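# Place the pail upright inside the drip tray

## Task

Put the pail into the drip tray standing upright, its entire bottom resting on the tray's floor. Release it only after it is lowered to about a finger's width or less above that floor. At the end the robot must not be touching the pail or holding the tray, and the pail must stay in place without the robot's help.

## Robot and tools

Robot: one six-joint arm (waist, shoulder, elbow, forearm roll, wrist pitch, wrist roll) with a two-finger parallel gripper. Its base, which may sit on a mount, can be slightly tilted relative to the table. Joint ranges in rad: waist, shoulder, forearm roll, wrist pitch and wrist roll -6.283 to 6.283; elbow -2.792 to 2.792. The elbow will not straighten completely.

Frames: the scene frame has its origin on the table top under the arm's base. +z is up, and +y is to the left when facing along +x. Results report end_effector_position in metres and end_effector_quat_wxyz, plus linear (m/s) and angular (rad/s) velocities, all in this frame. The reported hand position can be off, more so at long reach. The gripper frame: fingers point along its +z, and they open and close along its y. end_effector_position is the spot between the pads when closed. Closed fingertips extend about 33 mm past it, fully open about 9 mm. Closing pushes the tips roughly 24 mm further out, so keep that clearance above a surface when closing.

execute_actions(actions): actions is a list of up to 15 actions run in sequence. Each action is a table of 1 to 15 rows; each row lasts one control step (1/30 s), and a short table repeats its last row until 15 steps (0.5 s) are done. A row is 9 numbers in [-1, 1]: dx, dy, dz, rx, ry, rz, position, force_limit, speed. The first six are an offset, not a pose: they are measured in the gripper's own axes from the gripper's measured pose at the start of that action (for a call's first action, the last pose a result reported). Every row refers to that same start, not to the previous row. Scale: 1.0 equals 0.6 m or 180 degrees; rx, ry, rz form a single rotation vector. An empty list just returns the current state and images. Optionally a row carries 6 more numbers, 0 to 1, scaling each joint's stiffness in joint order; a scale stays until changed.

Gripper numbers are absolute settings. position: +1 fully open (140 mm), about -0.8 pads touching, -1 close until blocked. force_limit: roughly 14 N at -1, 60 N at 0, 107 N at +1 (for parts up to 40 mm wide). speed: about 30 mm/s at -1, 140 at 0, 250 at +1. To grip, send position -1 and confirm object_status is 2. object_status: 0 moving, 1 blocked while opening, 2 blocked while closing (holding), 3 reached the setting or pads met. To squeeze harder, raise force_limit and switch position between -1 and -0.98. position_measured is in counts: 3 open, 230 pads met, not linear in mm.

Each control step, the commanded pose is limited to 70 mm and 16 degrees from the measured pose, so long offsets need several actions. "Hand target" shows where the controller is heading now. "pose unreachable" means the clearance check (mount counts as arm) altered or blocked the command. Step readings list positions at some steps; HELD marks steps held back.

move(target, speed, stop_force, blocking): target is one row like above (9 numbers, optional 6 stiffness), an offset in gripper axes from the pose in the latest result showing one; the path runs straight there. Finger values are applied at the start. speed: m/s, 0.002 to 0.5, default 0.25; rotation up to twice that in rad/s. Paths last 0.5 to 10 s. stop_force: optional, 20 to 80 N; the path halts when push against the motion rises that much, then the gripper backs up two steps and holds. Use it only slowly, not on rotating moves, and leave it out when backing off something. blocking=false returns after 0.5 s while the arm keeps going; it cannot be combined with stop_force; poll with wait(0) or end it with stop. The result adds a "move:" line: done, off_target, moving, held, fault, or contact (stop_force ended it), with limits=paced (pose clipped) or limits=held (steps blocked), and the distance left to target.

wait(seconds): 0 to 10, holds the last command; a running move continues. stop(): brakes the current move; fingers keep moving. zoom_image(camera, region): camera is cam_head_left (504x504), cam_head_right (504x504) or cam_wrist (616x616); region [x0, y0, x1, y1] in pixels from the top-left, at most 504 by 504. finished_scene(scene): pass the current scene's number; irreversible.

Hazards: a joint torque over its load limit (waist and shoulder 319, elbow 150, wrist joints 42.3 N m, held weight included) or any outside force reaching 144 N halts the arm for 10 s and drops the rest of the call. The arm is stiff and does not slow for obstacles, so never aim far beyond a contact at speed. MOTOR HOT warns of overheating from holding loads; an OVER-TEMPERATURE FAULT brakes the arm. Do not drop, slam or shove things, and do not knock anything off the table. Lower the pail gently onto the tray floor, open, and lift clear before finishing.

Each tool is called after ">>>" as a command line: name --argument value for each argument, lists and objects as JSON in quotes; but a table of rows of numbers goes row by row, as --pt "numbers of a row", without its own name.

## Session

I'll start by reading the current state and camera images.

>>> execute_actions --actions '[]'

Scene clock: 0.00 s.
end_effector_position=(+0.4303, -0.3868, +0.2944) position_measured=3 object_status=3 end_effector_quat_wxyz=(-0.413, +0.347, +0.837, +0.095) end_effector_velocity=(-0.000, -0.000, +0.000) end_effector_angular_velocity=(+0.000, -0.000, -0.000)
Joint positions: [-0.715  0.566  1.461 -0.099  1.989 -1.527]
Joint velocities: [-0.     0.    -0.     0.     0.    -0.001]
Joint torques (N m, as the joint torque sensors report them, + toward a larger angle): no reading
Hand target: +0.430, -0.387, +0.294; -0.413, +0.347, +0.837, +0.095
Joint stiffness scale: [1. 1. 1. 1. 1. 1.]

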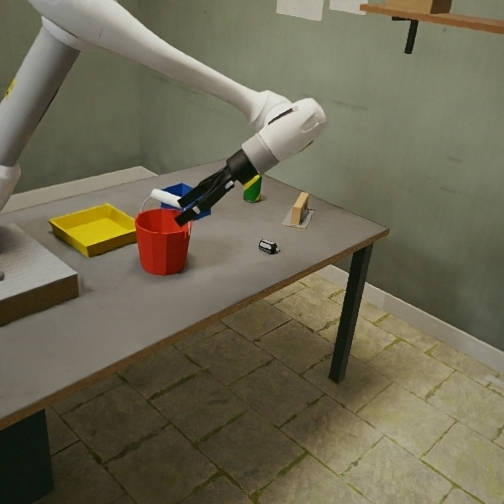

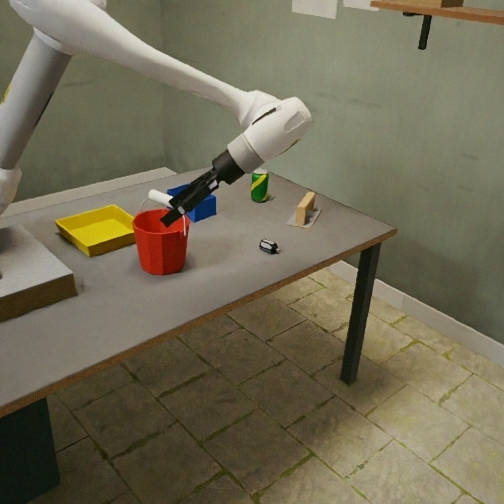

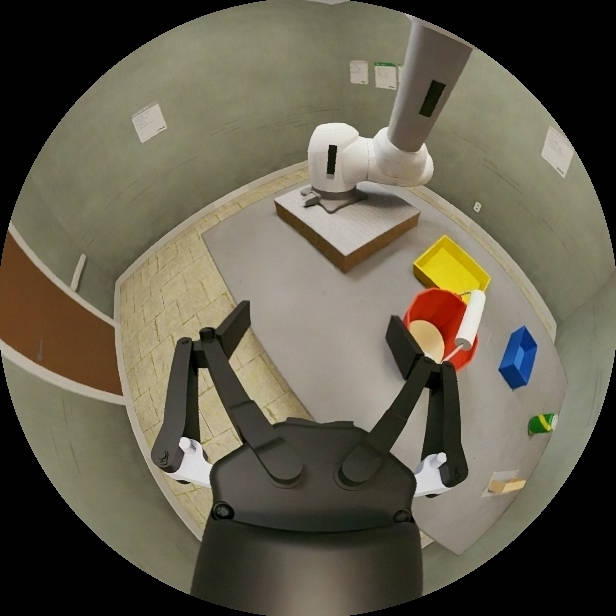

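>>> zoom_image --camera "cam_head_left" --region '[30, 160, 280, 300]'

>>> zoom_image --camera "cam_head_right" --region '[30, 160, 280, 300]'

>>> zoom_image --camera "cam_wrist" --region '[366, 200, 616, 450]'

Region (30, 160, 280, 300) of cam_head_left's 504x504 image, scaled by 2.016, with more detail than that image has; it fills the top 282 rows of this view, and the rest is white.

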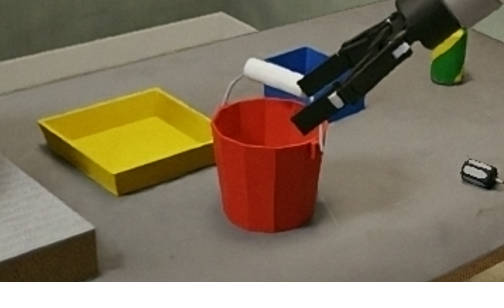

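Region (30, 160, 280, 300) of cam_head_right's 504x504 image, scaled by 2.016, with more detail than that image has; it fills the top 282 rows of this view, and the rest is white.

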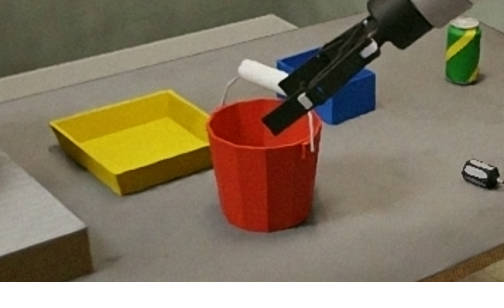

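Region (366, 200, 616, 450) of cam_wrist's 616x616 image, scaled by 2.016, with more detail than that image has.

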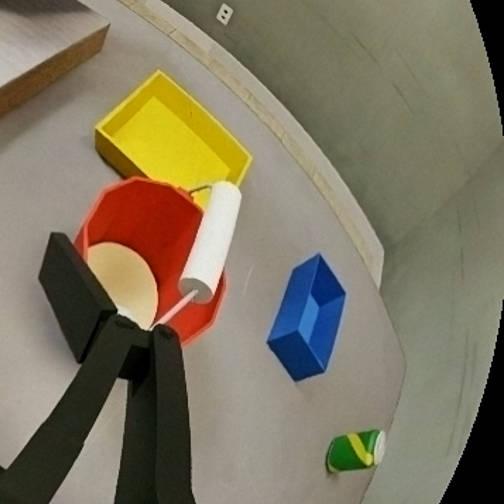

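>>> move --target '[0.3038, 0.3137, 0.0215, -0.1515, -0.2420, 0.2334, 1, 0, 0]' --speed 0.4

Scene clock: 13.93 s.
end_effector_position=(+0.4712, -0.1507, +0.4026) position_measured=3 object_status=3 end_effector_quat_wxyz=(-0.001, +0.707, +0.707, +0.002) end_effector_velocity=(+0.001, -0.000, -0.001) end_effector_angular_velocity=(-0.008, -0.000, -0.011)
Joint positions: [-0.365 -0.084  1.854  0.011  1.376 -0.394]
Joint velocities: [ 0.005 -0.     0.001 -0.007 -0.004  0.017]
Joint torques (N m, as the joint torque sensors report them, + toward a larger angle): [  1.35 -33.7  -42.85   4.26   0.41  -0.15]
Hand target: +0.470, -0.150, +0.401; +0.000, +0.707, +0.707, +0.001
Off the commanded pose: 0.003 m, 0 deg.
Joint stiffness scale: [1. 1. 1. 1. 1. 1.]
move: done

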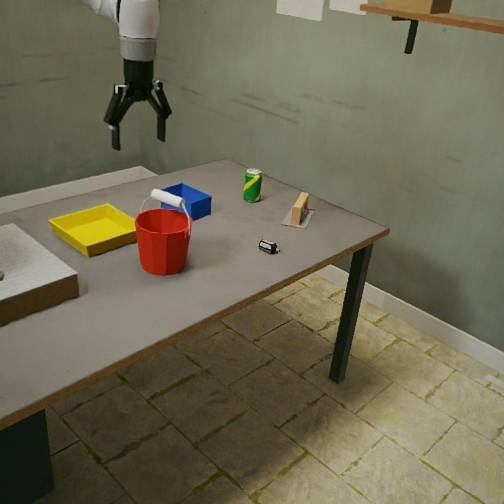

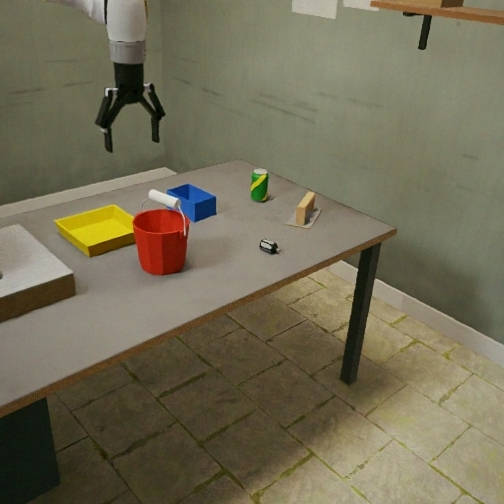

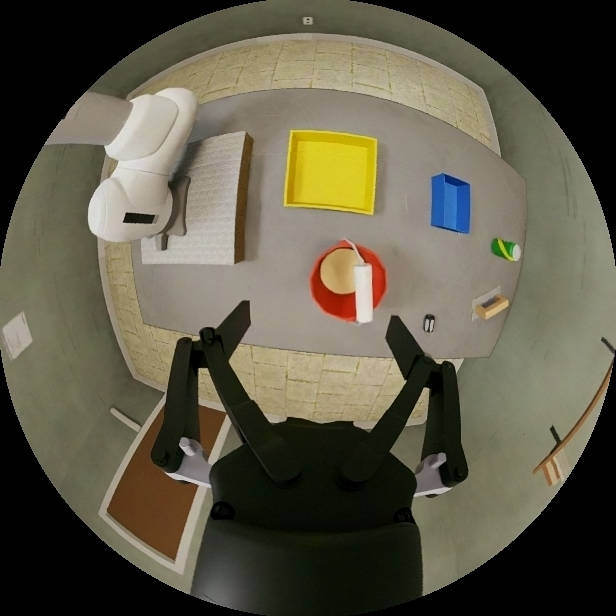

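>>> zoom_image --camera "cam_wrist" --region '[260, 110, 430, 350]'

>>> zoom_image --camera "cam_head_left" --region '[30, 60, 280, 300]'

Region (260, 110, 430, 350) of cam_wrist's 616x616 image, scaled by 2.100, with more detail than that image has; it fills the left 357 columns of this view, and the rest is white.

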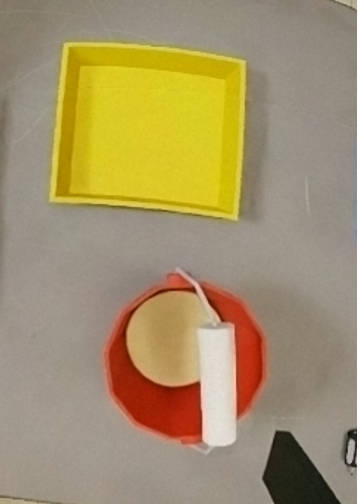

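Region (30, 60, 280, 300) of cam_head_left's 504x504 image, scaled by 2.016, with more detail than that image has; it fills the top 484 rows of this view, and the rest is white.

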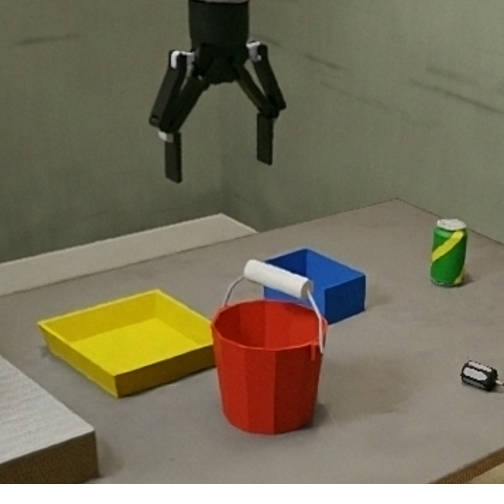

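>>> zoom_image --camera "cam_wrist" --region '[150, 280, 490, 560]'

>>> zoom_image --camera "cam_wrist" --region '[80, 60, 330, 360]'

Region (150, 280, 490, 560) of cam_wrist's 616x616 image, scaled by 1.482, with more detail than that image has; it fills the top 415 rows of this view, and the rest is white.

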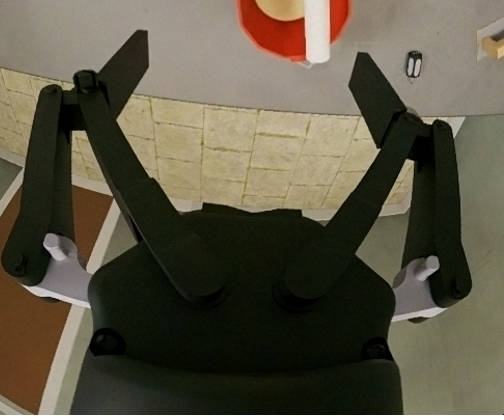

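Region (80, 60, 330, 360) of cam_wrist's 616x616 image, scaled by 1.680, with more detail than that image has.

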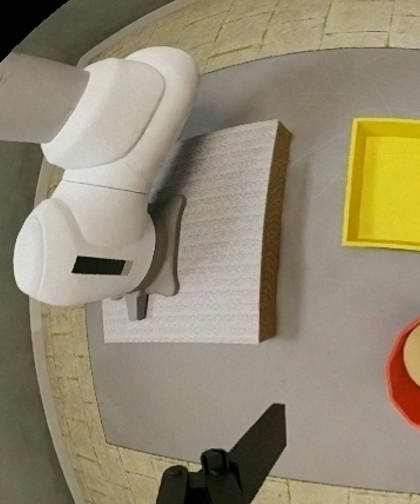

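>>> zoom_image --camera "cam_wrist" --region '[180, 20, 560, 270]'

>>> zoom_image --camera "cam_wrist" --region '[380, 150, 616, 400]'

Region (180, 20, 560, 270) of cam_wrist's 616x616 image, scaled by 1.326, with more detail than that image has; it fills the top 332 rows of this view, and the rest is white.

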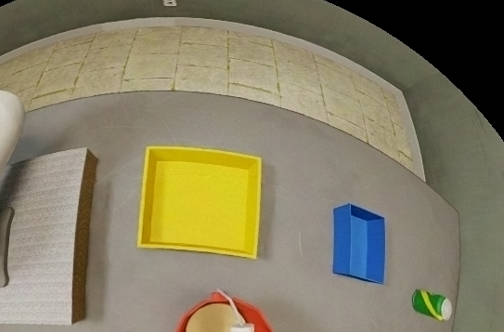

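Region (380, 150, 616, 400) of cam_wrist's 616x616 image, scaled by 2.016, with more detail than that image has.

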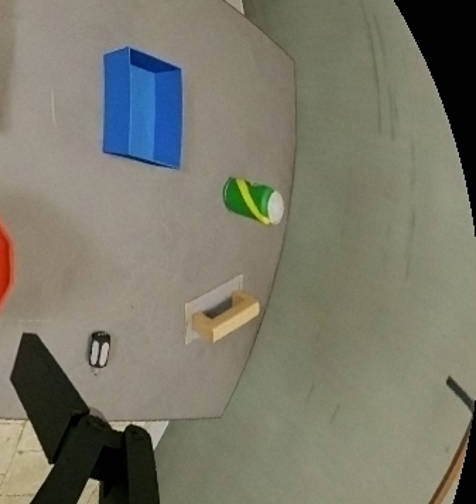

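>>> move --target '[-0.0338, 0.1397, 0.1877, 0, 0, -0.0722, 1, 0, 0]' --speed 0.3

Scene clock: 27.37 s.
end_effector_position=(+0.5540, -0.1715, +0.2922) position_measured=3 object_status=3 end_effector_quat_wxyz=(-0.001, +0.624, +0.781, +0.002) end_effector_velocity=(+0.001, -0.001, +0.000) end_effector_angular_velocity=(-0.001, -0.004, +0.005)
Joint positions: [-0.341  0.108  1.867  0.011  1.171 -0.595]
Joint velocities: [-0.001  0.    -0.     0.    -0.004 -0.006]
Joint torques (N m, as the joint torque sensors report them, + toward a larger angle): [  2.82 -48.   -40.11   4.22   0.05   0.14]
Hand target: +0.555, -0.170, +0.290; -0.001, +0.622, +0.783, +0.002
Off the commanded pose: 0.003 m, 0 deg.
Joint stiffness scale: [1. 1. 1. 1. 1. 1.]
move: done

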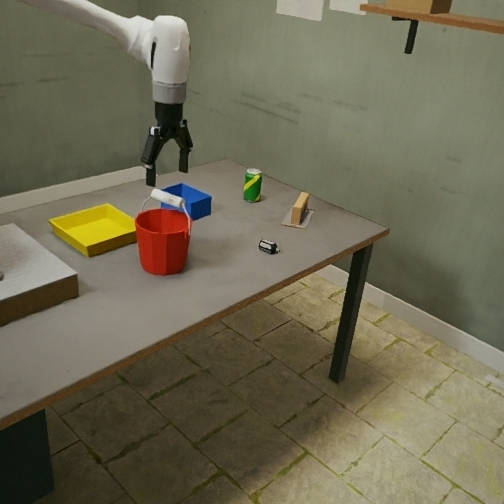

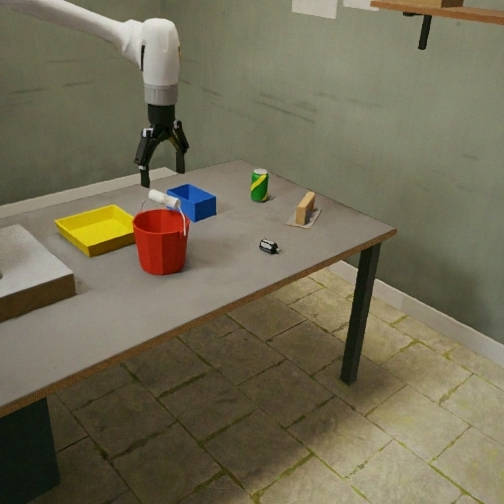

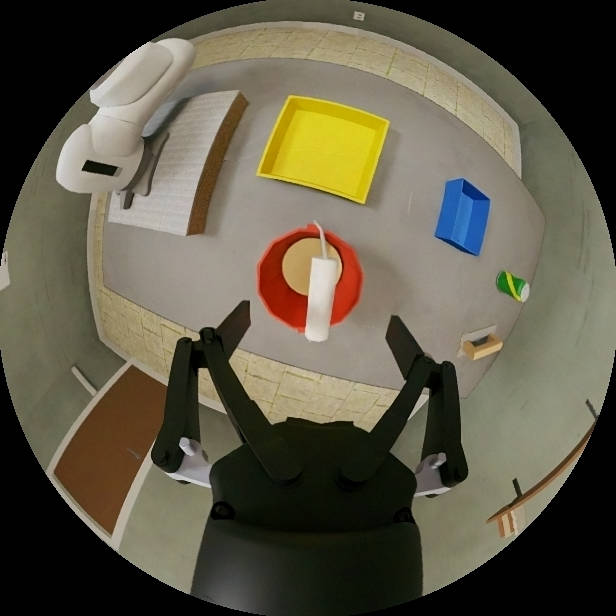

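>>> zoom_image --camera "cam_wrist" --region '[220, 190, 420, 390]'

>>> zoom_image --camera "cam_head_left" --region '[100, 100, 240, 290]'

Region (220, 190, 420, 390) of cam_wrist's 616x616 image, scaled by 2.520, with more detail than that image has.

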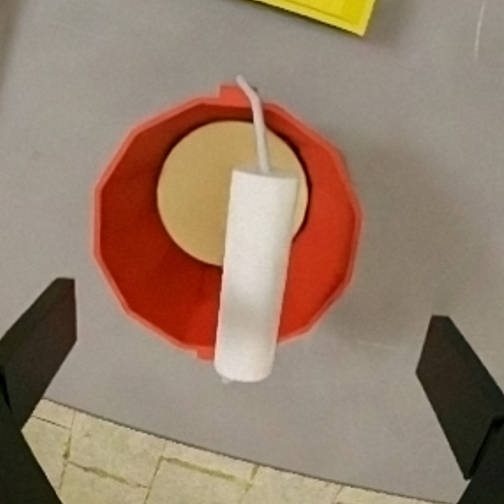

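Region (100, 100, 240, 290) of cam_head_left's 504x504 image, scaled by 2.653, with more detail than that image has; it fills the left 371 columns of this view, and the rest is white.

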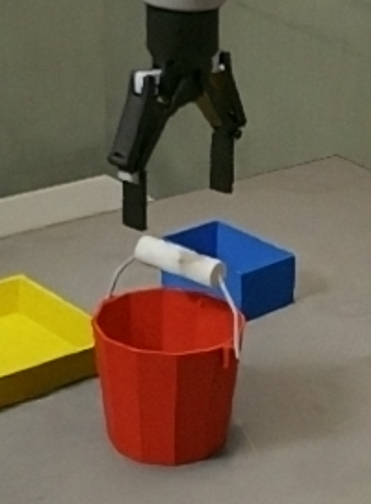

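>>> move --target '[-0.007, 0.003, 0.142, 0, 0, 0, 0.1, 0.5, 0]' --speed 0.2

Scene clock: 30.20 s.
end_effector_position=(+0.5588, -0.1747, +0.2112) position_measured=117 object_status=3 end_effector_quat_wxyz=(+0.001, +0.624, +0.781, +0.002) end_effector_velocity=(+0.002, -0.000, -0.000) end_effector_angular_velocity=(-0.001, -0.004, +0.002)
Joint positions: [-0.342  0.178  1.948  0.011  1.016 -0.597]
Joint velocities: [ 0.001  0.001 -0.    -0.    -0.004 -0.002]
Joint torques (N m, as the joint torque sensors report them, + toward a larger angle): [  2.66 -55.87 -37.05   4.04  -0.06  -0.41]
Hand target: +0.557, -0.175, +0.207; -0.001, +0.624, +0.782, +0.002
Off the commanded pose: 0.005 m, 0 deg.
Joint stiffness scale: [1. 1. 1. 1. 1. 1.]
move: off_target

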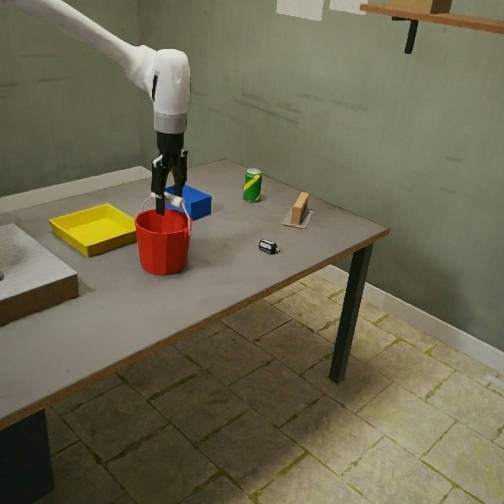

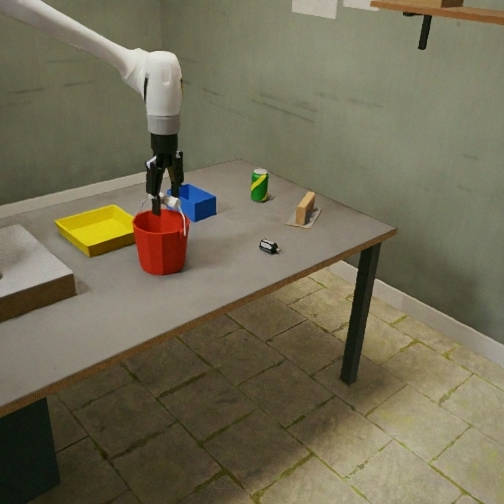

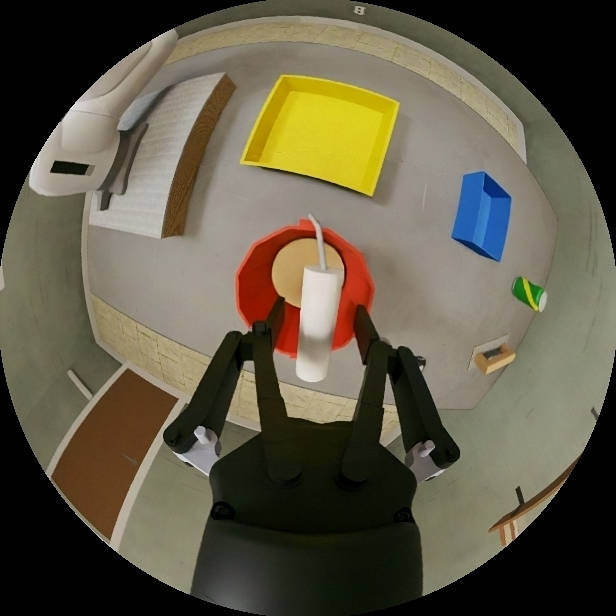

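>>> zoom_image --camera "cam_wrist" --region '[220, 200, 420, 440]'

>>> zoom_image --camera "cam_head_left" --region '[110, 130, 230, 290]'

Region (220, 200, 420, 440) of cam_wrist's 616x616 image, scaled by 2.100, with more detail than that image has.

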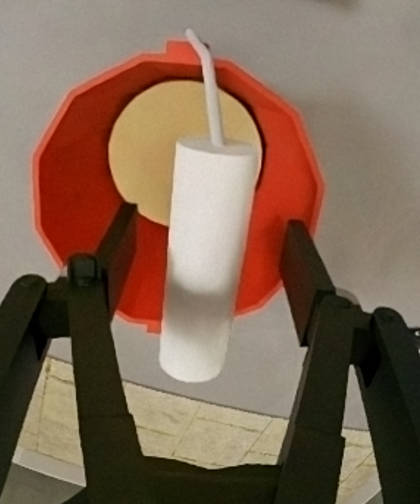

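Region (110, 130, 230, 290) of cam_head_left's 504x504 image, scaled by 3.150, with more detail than that image has; it fills the left 378 columns of this view, and the rest is white.

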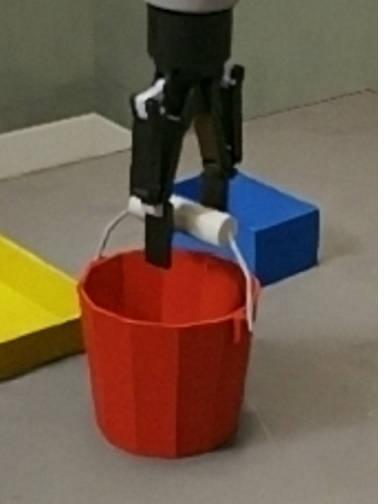

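>>> execute_actions --actions '[[[0, 0, 0, 0, 0, 0, -1, 0.5, -0.2]]]'

Scene clock: 35.67 s.
end_effector_position=(+0.5589, -0.1747, +0.2112) position_measured=187 object_status=0 end_effector_quat_wxyz=(+0.001, +0.624, +0.781, +0.002) end_effector_velocity=(+0.000, +0.000, +0.000) end_effector_angular_velocity=(-0.000, -0.000, -0.001)
Joint positions: [-0.342  0.178  1.948  0.011  1.016 -0.598]
Joint velocities: [ 0.001 -0.    -0.001  0.     0.     0.002]
Joint torques (N m, as the joint torque sensors report them, + toward a larger angle): [  3.87 -48.78 -35.91   4.9   -1.53  -0.19]
Hand target: +0.559, -0.175, +0.211; +0.001, +0.624, +0.781, +0.002
Off the commanded pose: 0.000 m, 0 deg.
Joint stiffness scale: [1. 1. 1. 1. 1. 1.]
Step readings (end_effector_position):
0: (+0.5589, -0.1747, +0.2112)
1: (+0.5589, -0.1747, +0.2112)
2: (+0.5589, -0.1747, +0.2112)
4: (+0.5589, -0.1747, +0.2112)
8: (+0.5589, -0.1747, +0.2112)
15: end_effector_position above

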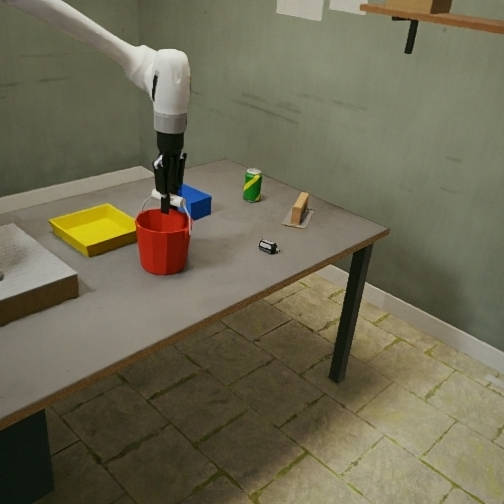

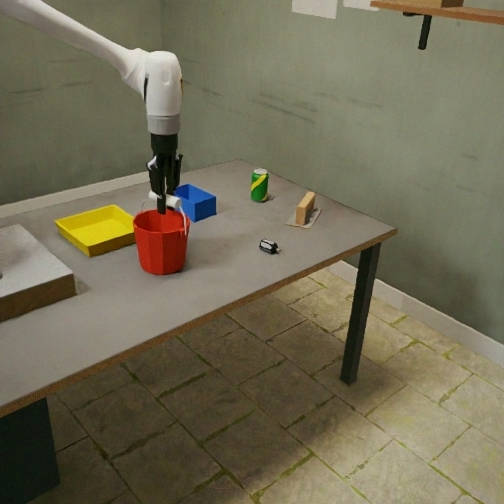

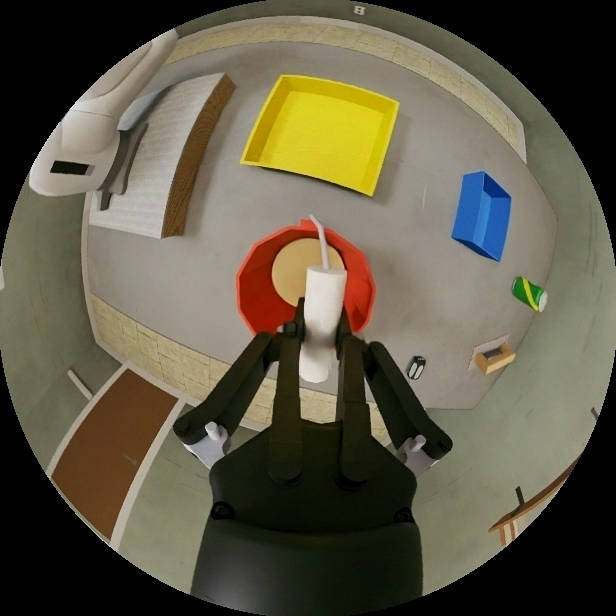

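>>> wait --seconds 0.1

Scene clock: 35.90 s.
end_effector_position=(+0.5589, -0.1747, +0.2112) position_measured=187 object_status=2 end_effector_quat_wxyz=(+0.001, +0.624, +0.781, +0.002) end_effector_velocity=(-0.000, -0.000, -0.000) end_effector_angular_velocity=(+0.000, +0.001, -0.001)
Joint positions: [-0.342  0.178  1.948  0.011  1.016 -0.598]
Joint velocities: [-0.    -0.     0.    -0.     0.001  0.   ]
Joint torques (N m, as the joint torque sensors report them, + toward a larger angle): [  3.87 -47.42 -36.11   4.95  -1.97  -0.34]
Hand target: +0.559, -0.175, +0.211; +0.001, +0.624, +0.781, +0.002
Off the commanded pose: 0.000 m, 0 deg.
Joint stiffness scale: [1. 1. 1. 1. 1. 1.]
wait: 0.10 s; at rest by 0.03 s

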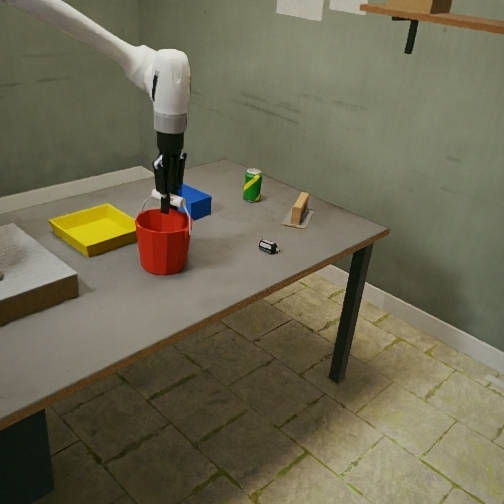

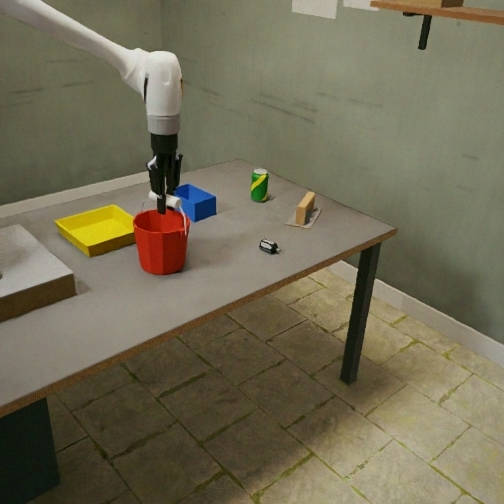

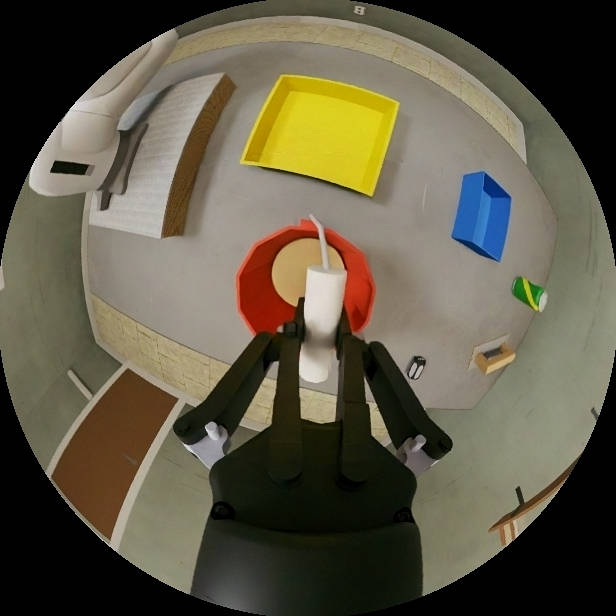

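>>> zoom_image --camera "cam_wrist" --region '[220, 50, 420, 220]'

>>> zoom_image --camera "cam_head_left" --region '[30, 130, 230, 290]'

Region (220, 50, 420, 220) of cam_wrist's 616x616 image, scaled by 2.520, with more detail than that image has; it fills the top 428 rows of this view, and the rest is white.

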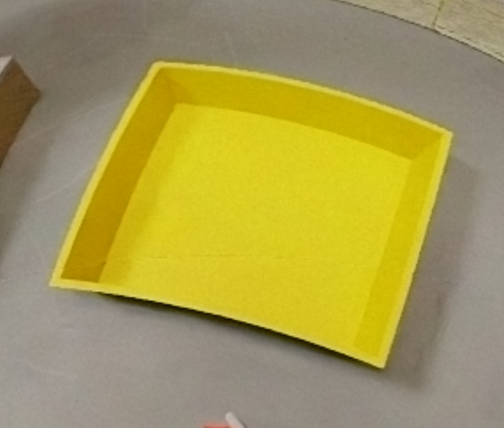

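Region (30, 130, 230, 290) of cam_head_left's 504x504 image, scaled by 2.520, with more detail than that image has; it fills the top 403 rows of this view, and the rest is white.

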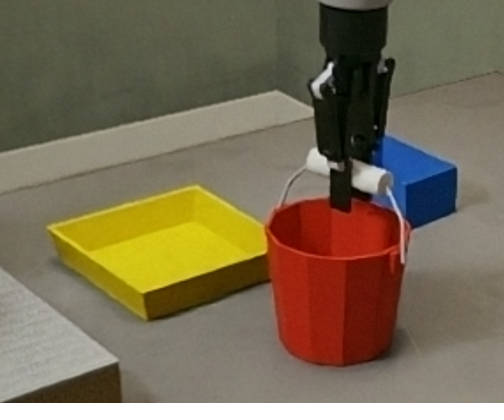

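>>> move --target '[0, -0.027, -0.16, 0, 0, 0, -1, 0.5, -0.2]' --speed 0.15

Scene clock: 41.57 s.
end_effector_position=(+0.5420, -0.1767, +0.3028) position_measured=188 object_status=2 end_effector_quat_wxyz=(-0.001, +0.625, +0.781, +0.002) end_effector_velocity=(-0.001, +0.001, +0.000) end_effector_angular_velocity=(+0.001, +0.003, +0.000)
Joint positions: [-0.358  0.086  1.871  0.011  1.188 -0.61 ]
Joint velocities: [ 0.    -0.    -0.     0.     0.004 -0.   ]
Joint torques (N m, as the joint torque sensors report them, + toward a larger angle): [  3.19 -54.06 -44.73   4.31  -0.17   0.18]
Hand target: +0.543, -0.178, +0.307; +0.001, +0.624, +0.781, +0.002
Off the commanded pose: 0.005 m, 0 deg.
Joint stiffness scale: [1. 1. 1. 1. 1. 1.]
move: off_target

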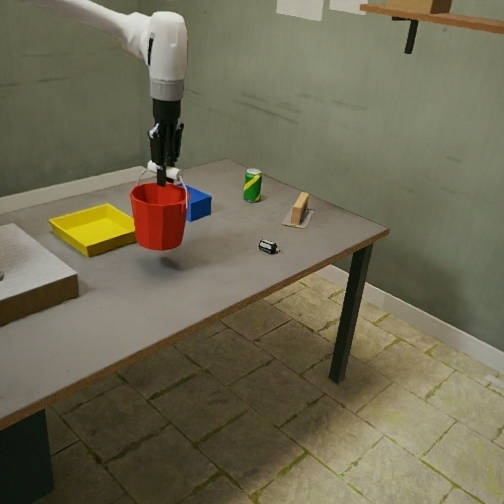

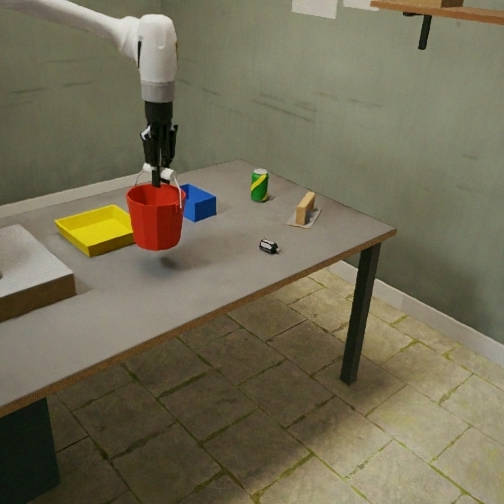

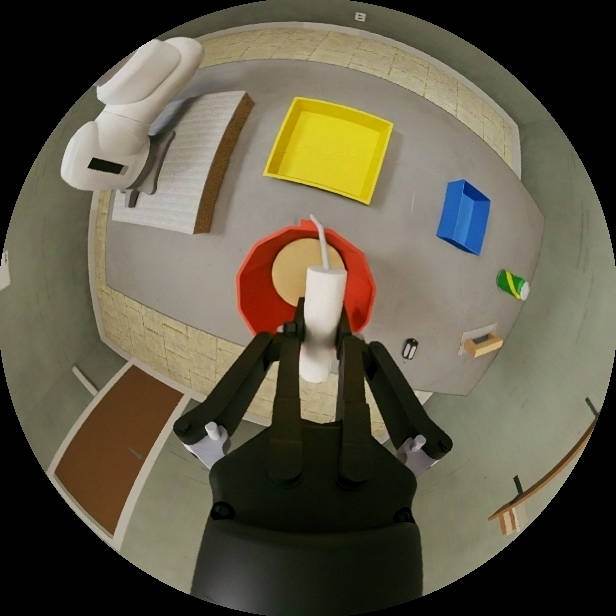

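>>> zoom_image --camera "cam_head_left" --region '[90, 110, 250, 280]'

>>> zoom_image --camera "cam_wrist" --region '[210, 80, 410, 400]'

Region (90, 110, 250, 280) of cam_head_left's 504x504 image, scaled by 2.965, with more detail than that image has; it fills the left 474 columns of this view, and the rest is white.

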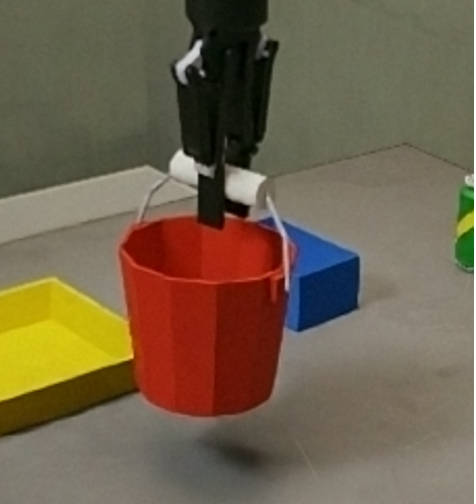

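Region (210, 80, 410, 400) of cam_wrist's 616x616 image, scaled by 1.575, with more detail than that image has; it fills the left 315 columns of this view, and the rest is white.

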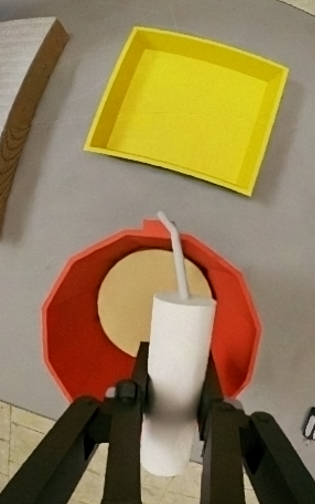

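>>> move --target '[0.4887, 0.0382, 0.003, 0, 0, 0, -1, 0.5, -0.2]' --speed 0.3

Scene clock: 48.70 s.
end_effector_position=(+0.4995, +0.1139, +0.3035) position_measured=188 object_status=2 end_effector_quat_wxyz=(-0.002, +0.624, +0.781, +0.002) end_effector_velocity=(-0.001, +0.001, -0.000) end_effector_angular_velocity=(-0.000, +0.001, -0.004)
Joint positions: [ 0.172 -0.012  1.968  0.014  1.185 -0.082]
Joint velocities: [ 0.001 -0.     0.    -0.     0.001  0.005]
Joint torques (N m, as the joint torque sensors report them, + toward a larger angle): [  5.28 -42.99 -44.3    3.86  -0.16   0.3 ]
Hand target: +0.500, +0.115, +0.302; -0.001, +0.624, +0.781, +0.002
Off the commanded pose: 0.002 m, 0 deg.
Joint stiffness scale: [1. 1. 1. 1. 1. 1.]
move: done

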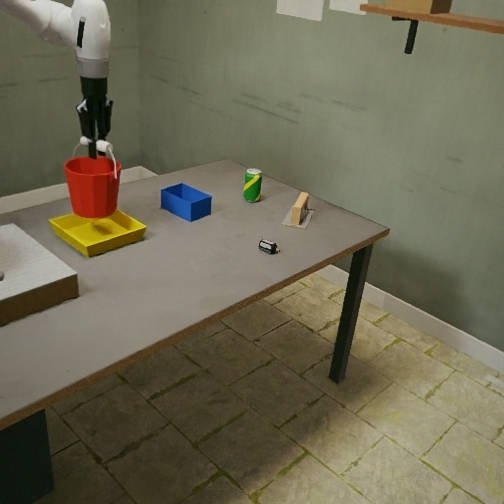

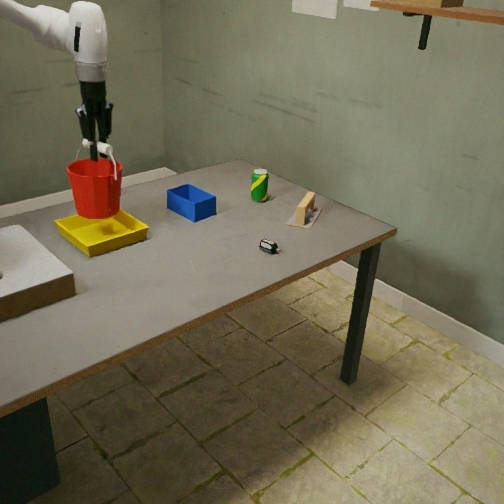

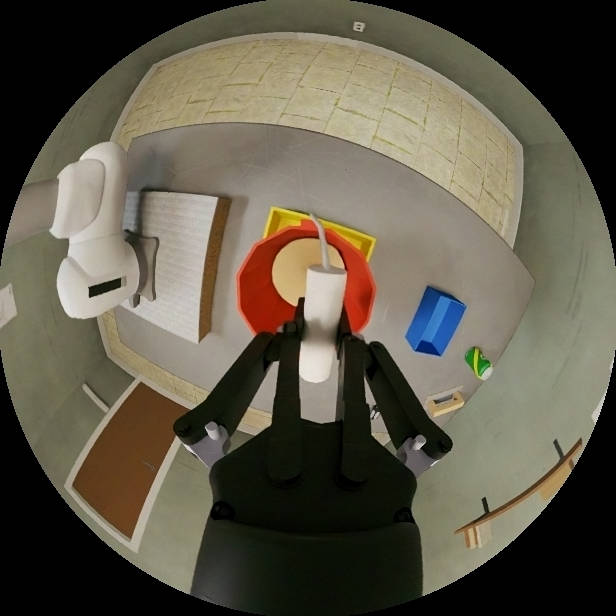

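>>> zoom_image --camera "cam_wrist" --region '[220, 180, 420, 380]'

>>> zoom_image --camera "cam_head_left" --region '[30, 110, 190, 270]'

>>> zoom_image --camera "cam_head_right" --region '[30, 110, 190, 270]'

Region (220, 180, 420, 380) of cam_wrist's 616x616 image, scaled by 2.520, with more detail than that image has.

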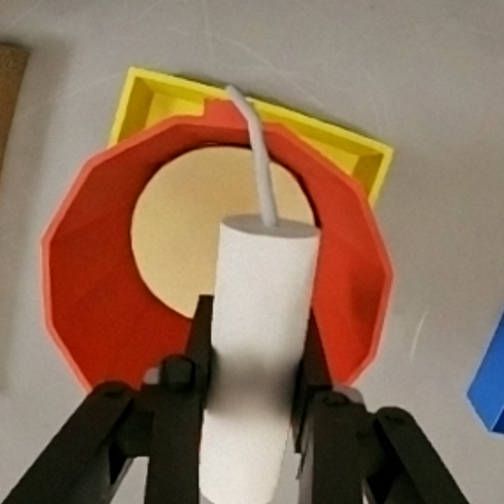

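Region (30, 110, 190, 270) of cam_head_left's 504x504 image, scaled by 3.150, with more detail than that image has.

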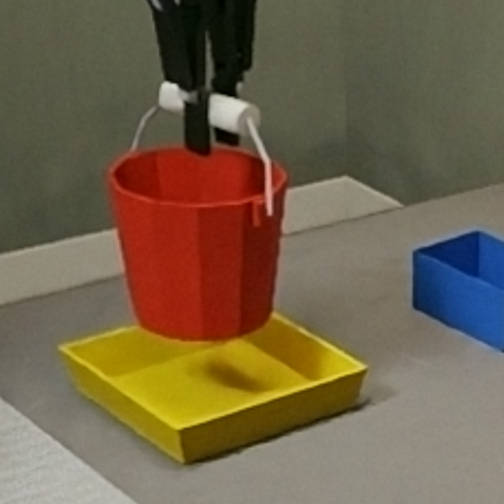

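Region (30, 110, 190, 270) of cam_head_right's 504x504 image, scaled by 3.150, with more detail than that image has.

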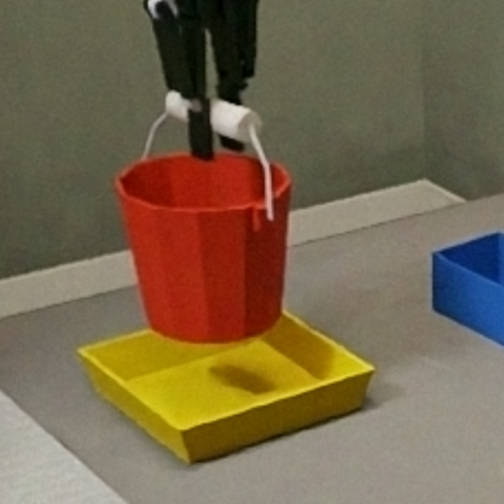

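>>> move --target '[0, 0, 0.129, 0, 0, 0, -1, 0.5, -0.2]' --speed 0.15

Scene clock: 54.70 s.
end_effector_position=(+0.5015, +0.1134, +0.2301) position_measured=188 object_status=2 end_effector_quat_wxyz=(-0.000, +0.625, +0.781, +0.003) end_effector_velocity=(+0.002, +0.000, +0.000) end_effector_angular_velocity=(+0.001, -0.006, -0.001)
Joint positions: [ 0.172  0.047  2.054  0.014  1.037 -0.082]
Joint velocities: [-0.    -0.    -0.001 -0.    -0.006  0.001]
Joint torques (N m, as the joint torque sensors report them, + toward a larger angle): [  6.65 -45.38 -42.15   3.64   0.15   0.11]
Hand target: +0.499, +0.114, +0.226; -0.002, +0.624, +0.781, +0.002
Off the commanded pose: 0.005 m, 0 deg.
Joint stiffness scale: [1. 1. 1. 1. 1. 1.]
move: off_target

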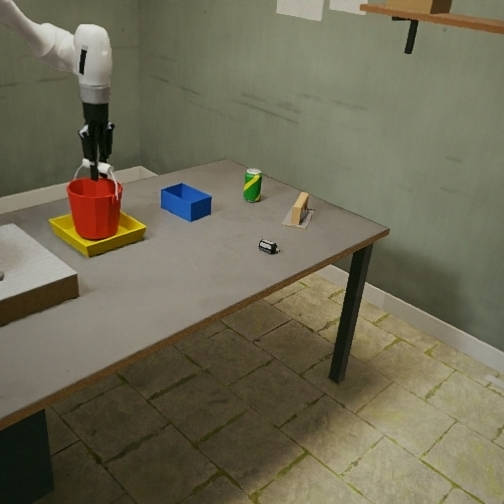

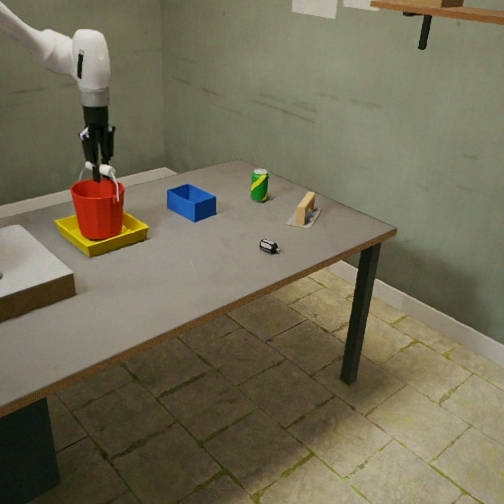

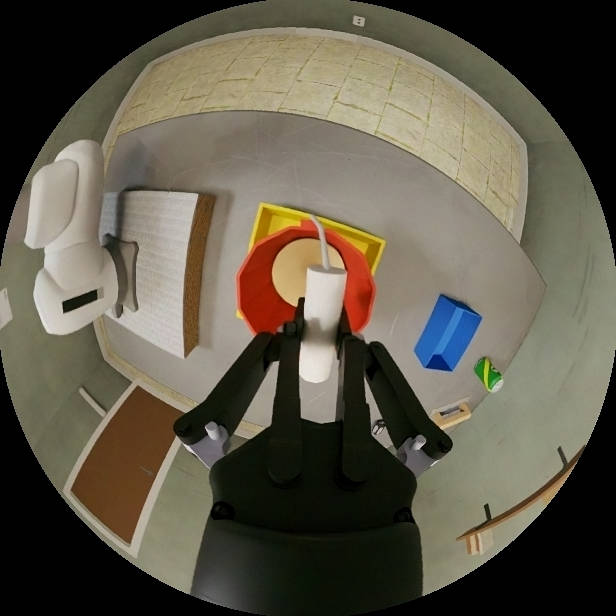

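>>> zoom_image --camera "cam_head_left" --region '[30, 130, 170, 270]'

>>> zoom_image --camera "cam_wrist" --region '[210, 180, 410, 380]'

Region (30, 130, 170, 270) of cam_head_left's 504x504 image, scaled by 3.600, with more detail than that image has.

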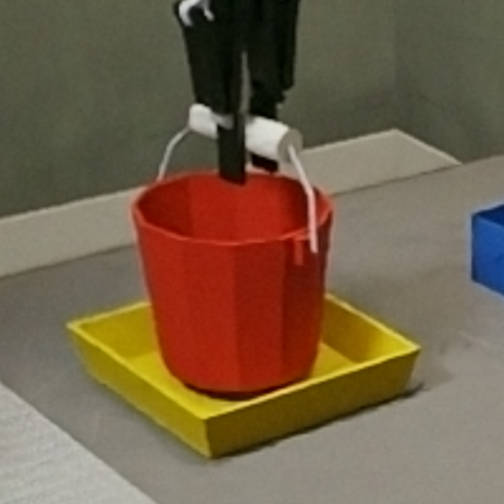

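Region (210, 180, 410, 380) of cam_wrist's 616x616 image, scaled by 2.520, with more detail than that image has.

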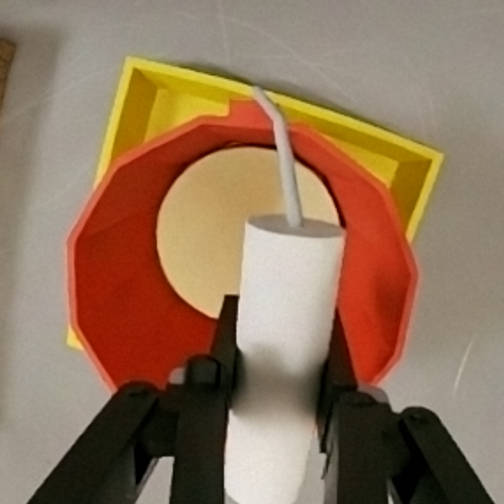

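>>> move --target '[0, 0, 0.045, 0, 0, 0, -1, 0.5, -0.2]' --speed 0.015 --stop_force 20

Scene clock: 57.97 s.
end_effector_position=(+0.5036, +0.1135, +0.2144) position_measured=188 object_status=2 end_effector_quat_wxyz=(+0.001, +0.625, +0.780, +0.004) end_effector_velocity=(-0.000, -0.000, -0.000) end_effector_angular_velocity=(-0.000, +0.002, -0.000)
Joint positions: [ 0.172  0.063  2.07   0.014  1.001 -0.082]
Joint velocities: [0.    0.    0.    0.    0.001 0.   ]
Joint torques (N m, as the joint torque sensors report them, + toward a larger angle): [  2.07 -29.79 -30.96   3.98  -3.02  -0.09]
Hand target: +0.504, +0.114, +0.215; +0.001, +0.625, +0.780, +0.004
Off the commanded pose: 0.011 m, 0 deg.
Joint stiffness scale: [1. 1. 1. 1. 1. 1.]
move: contact

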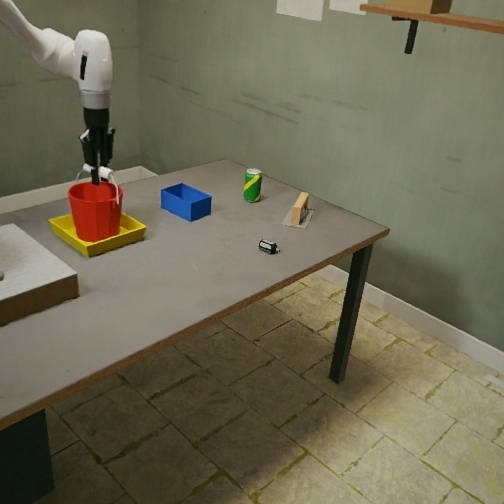

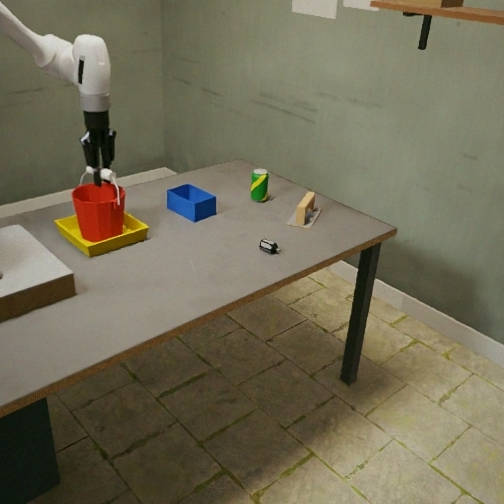

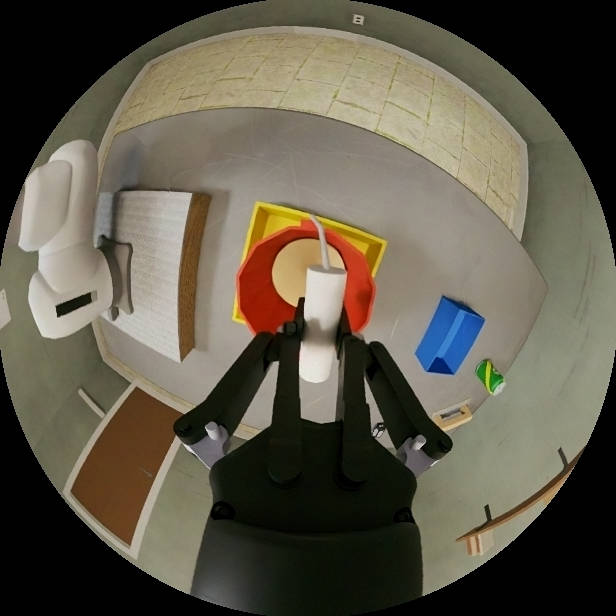

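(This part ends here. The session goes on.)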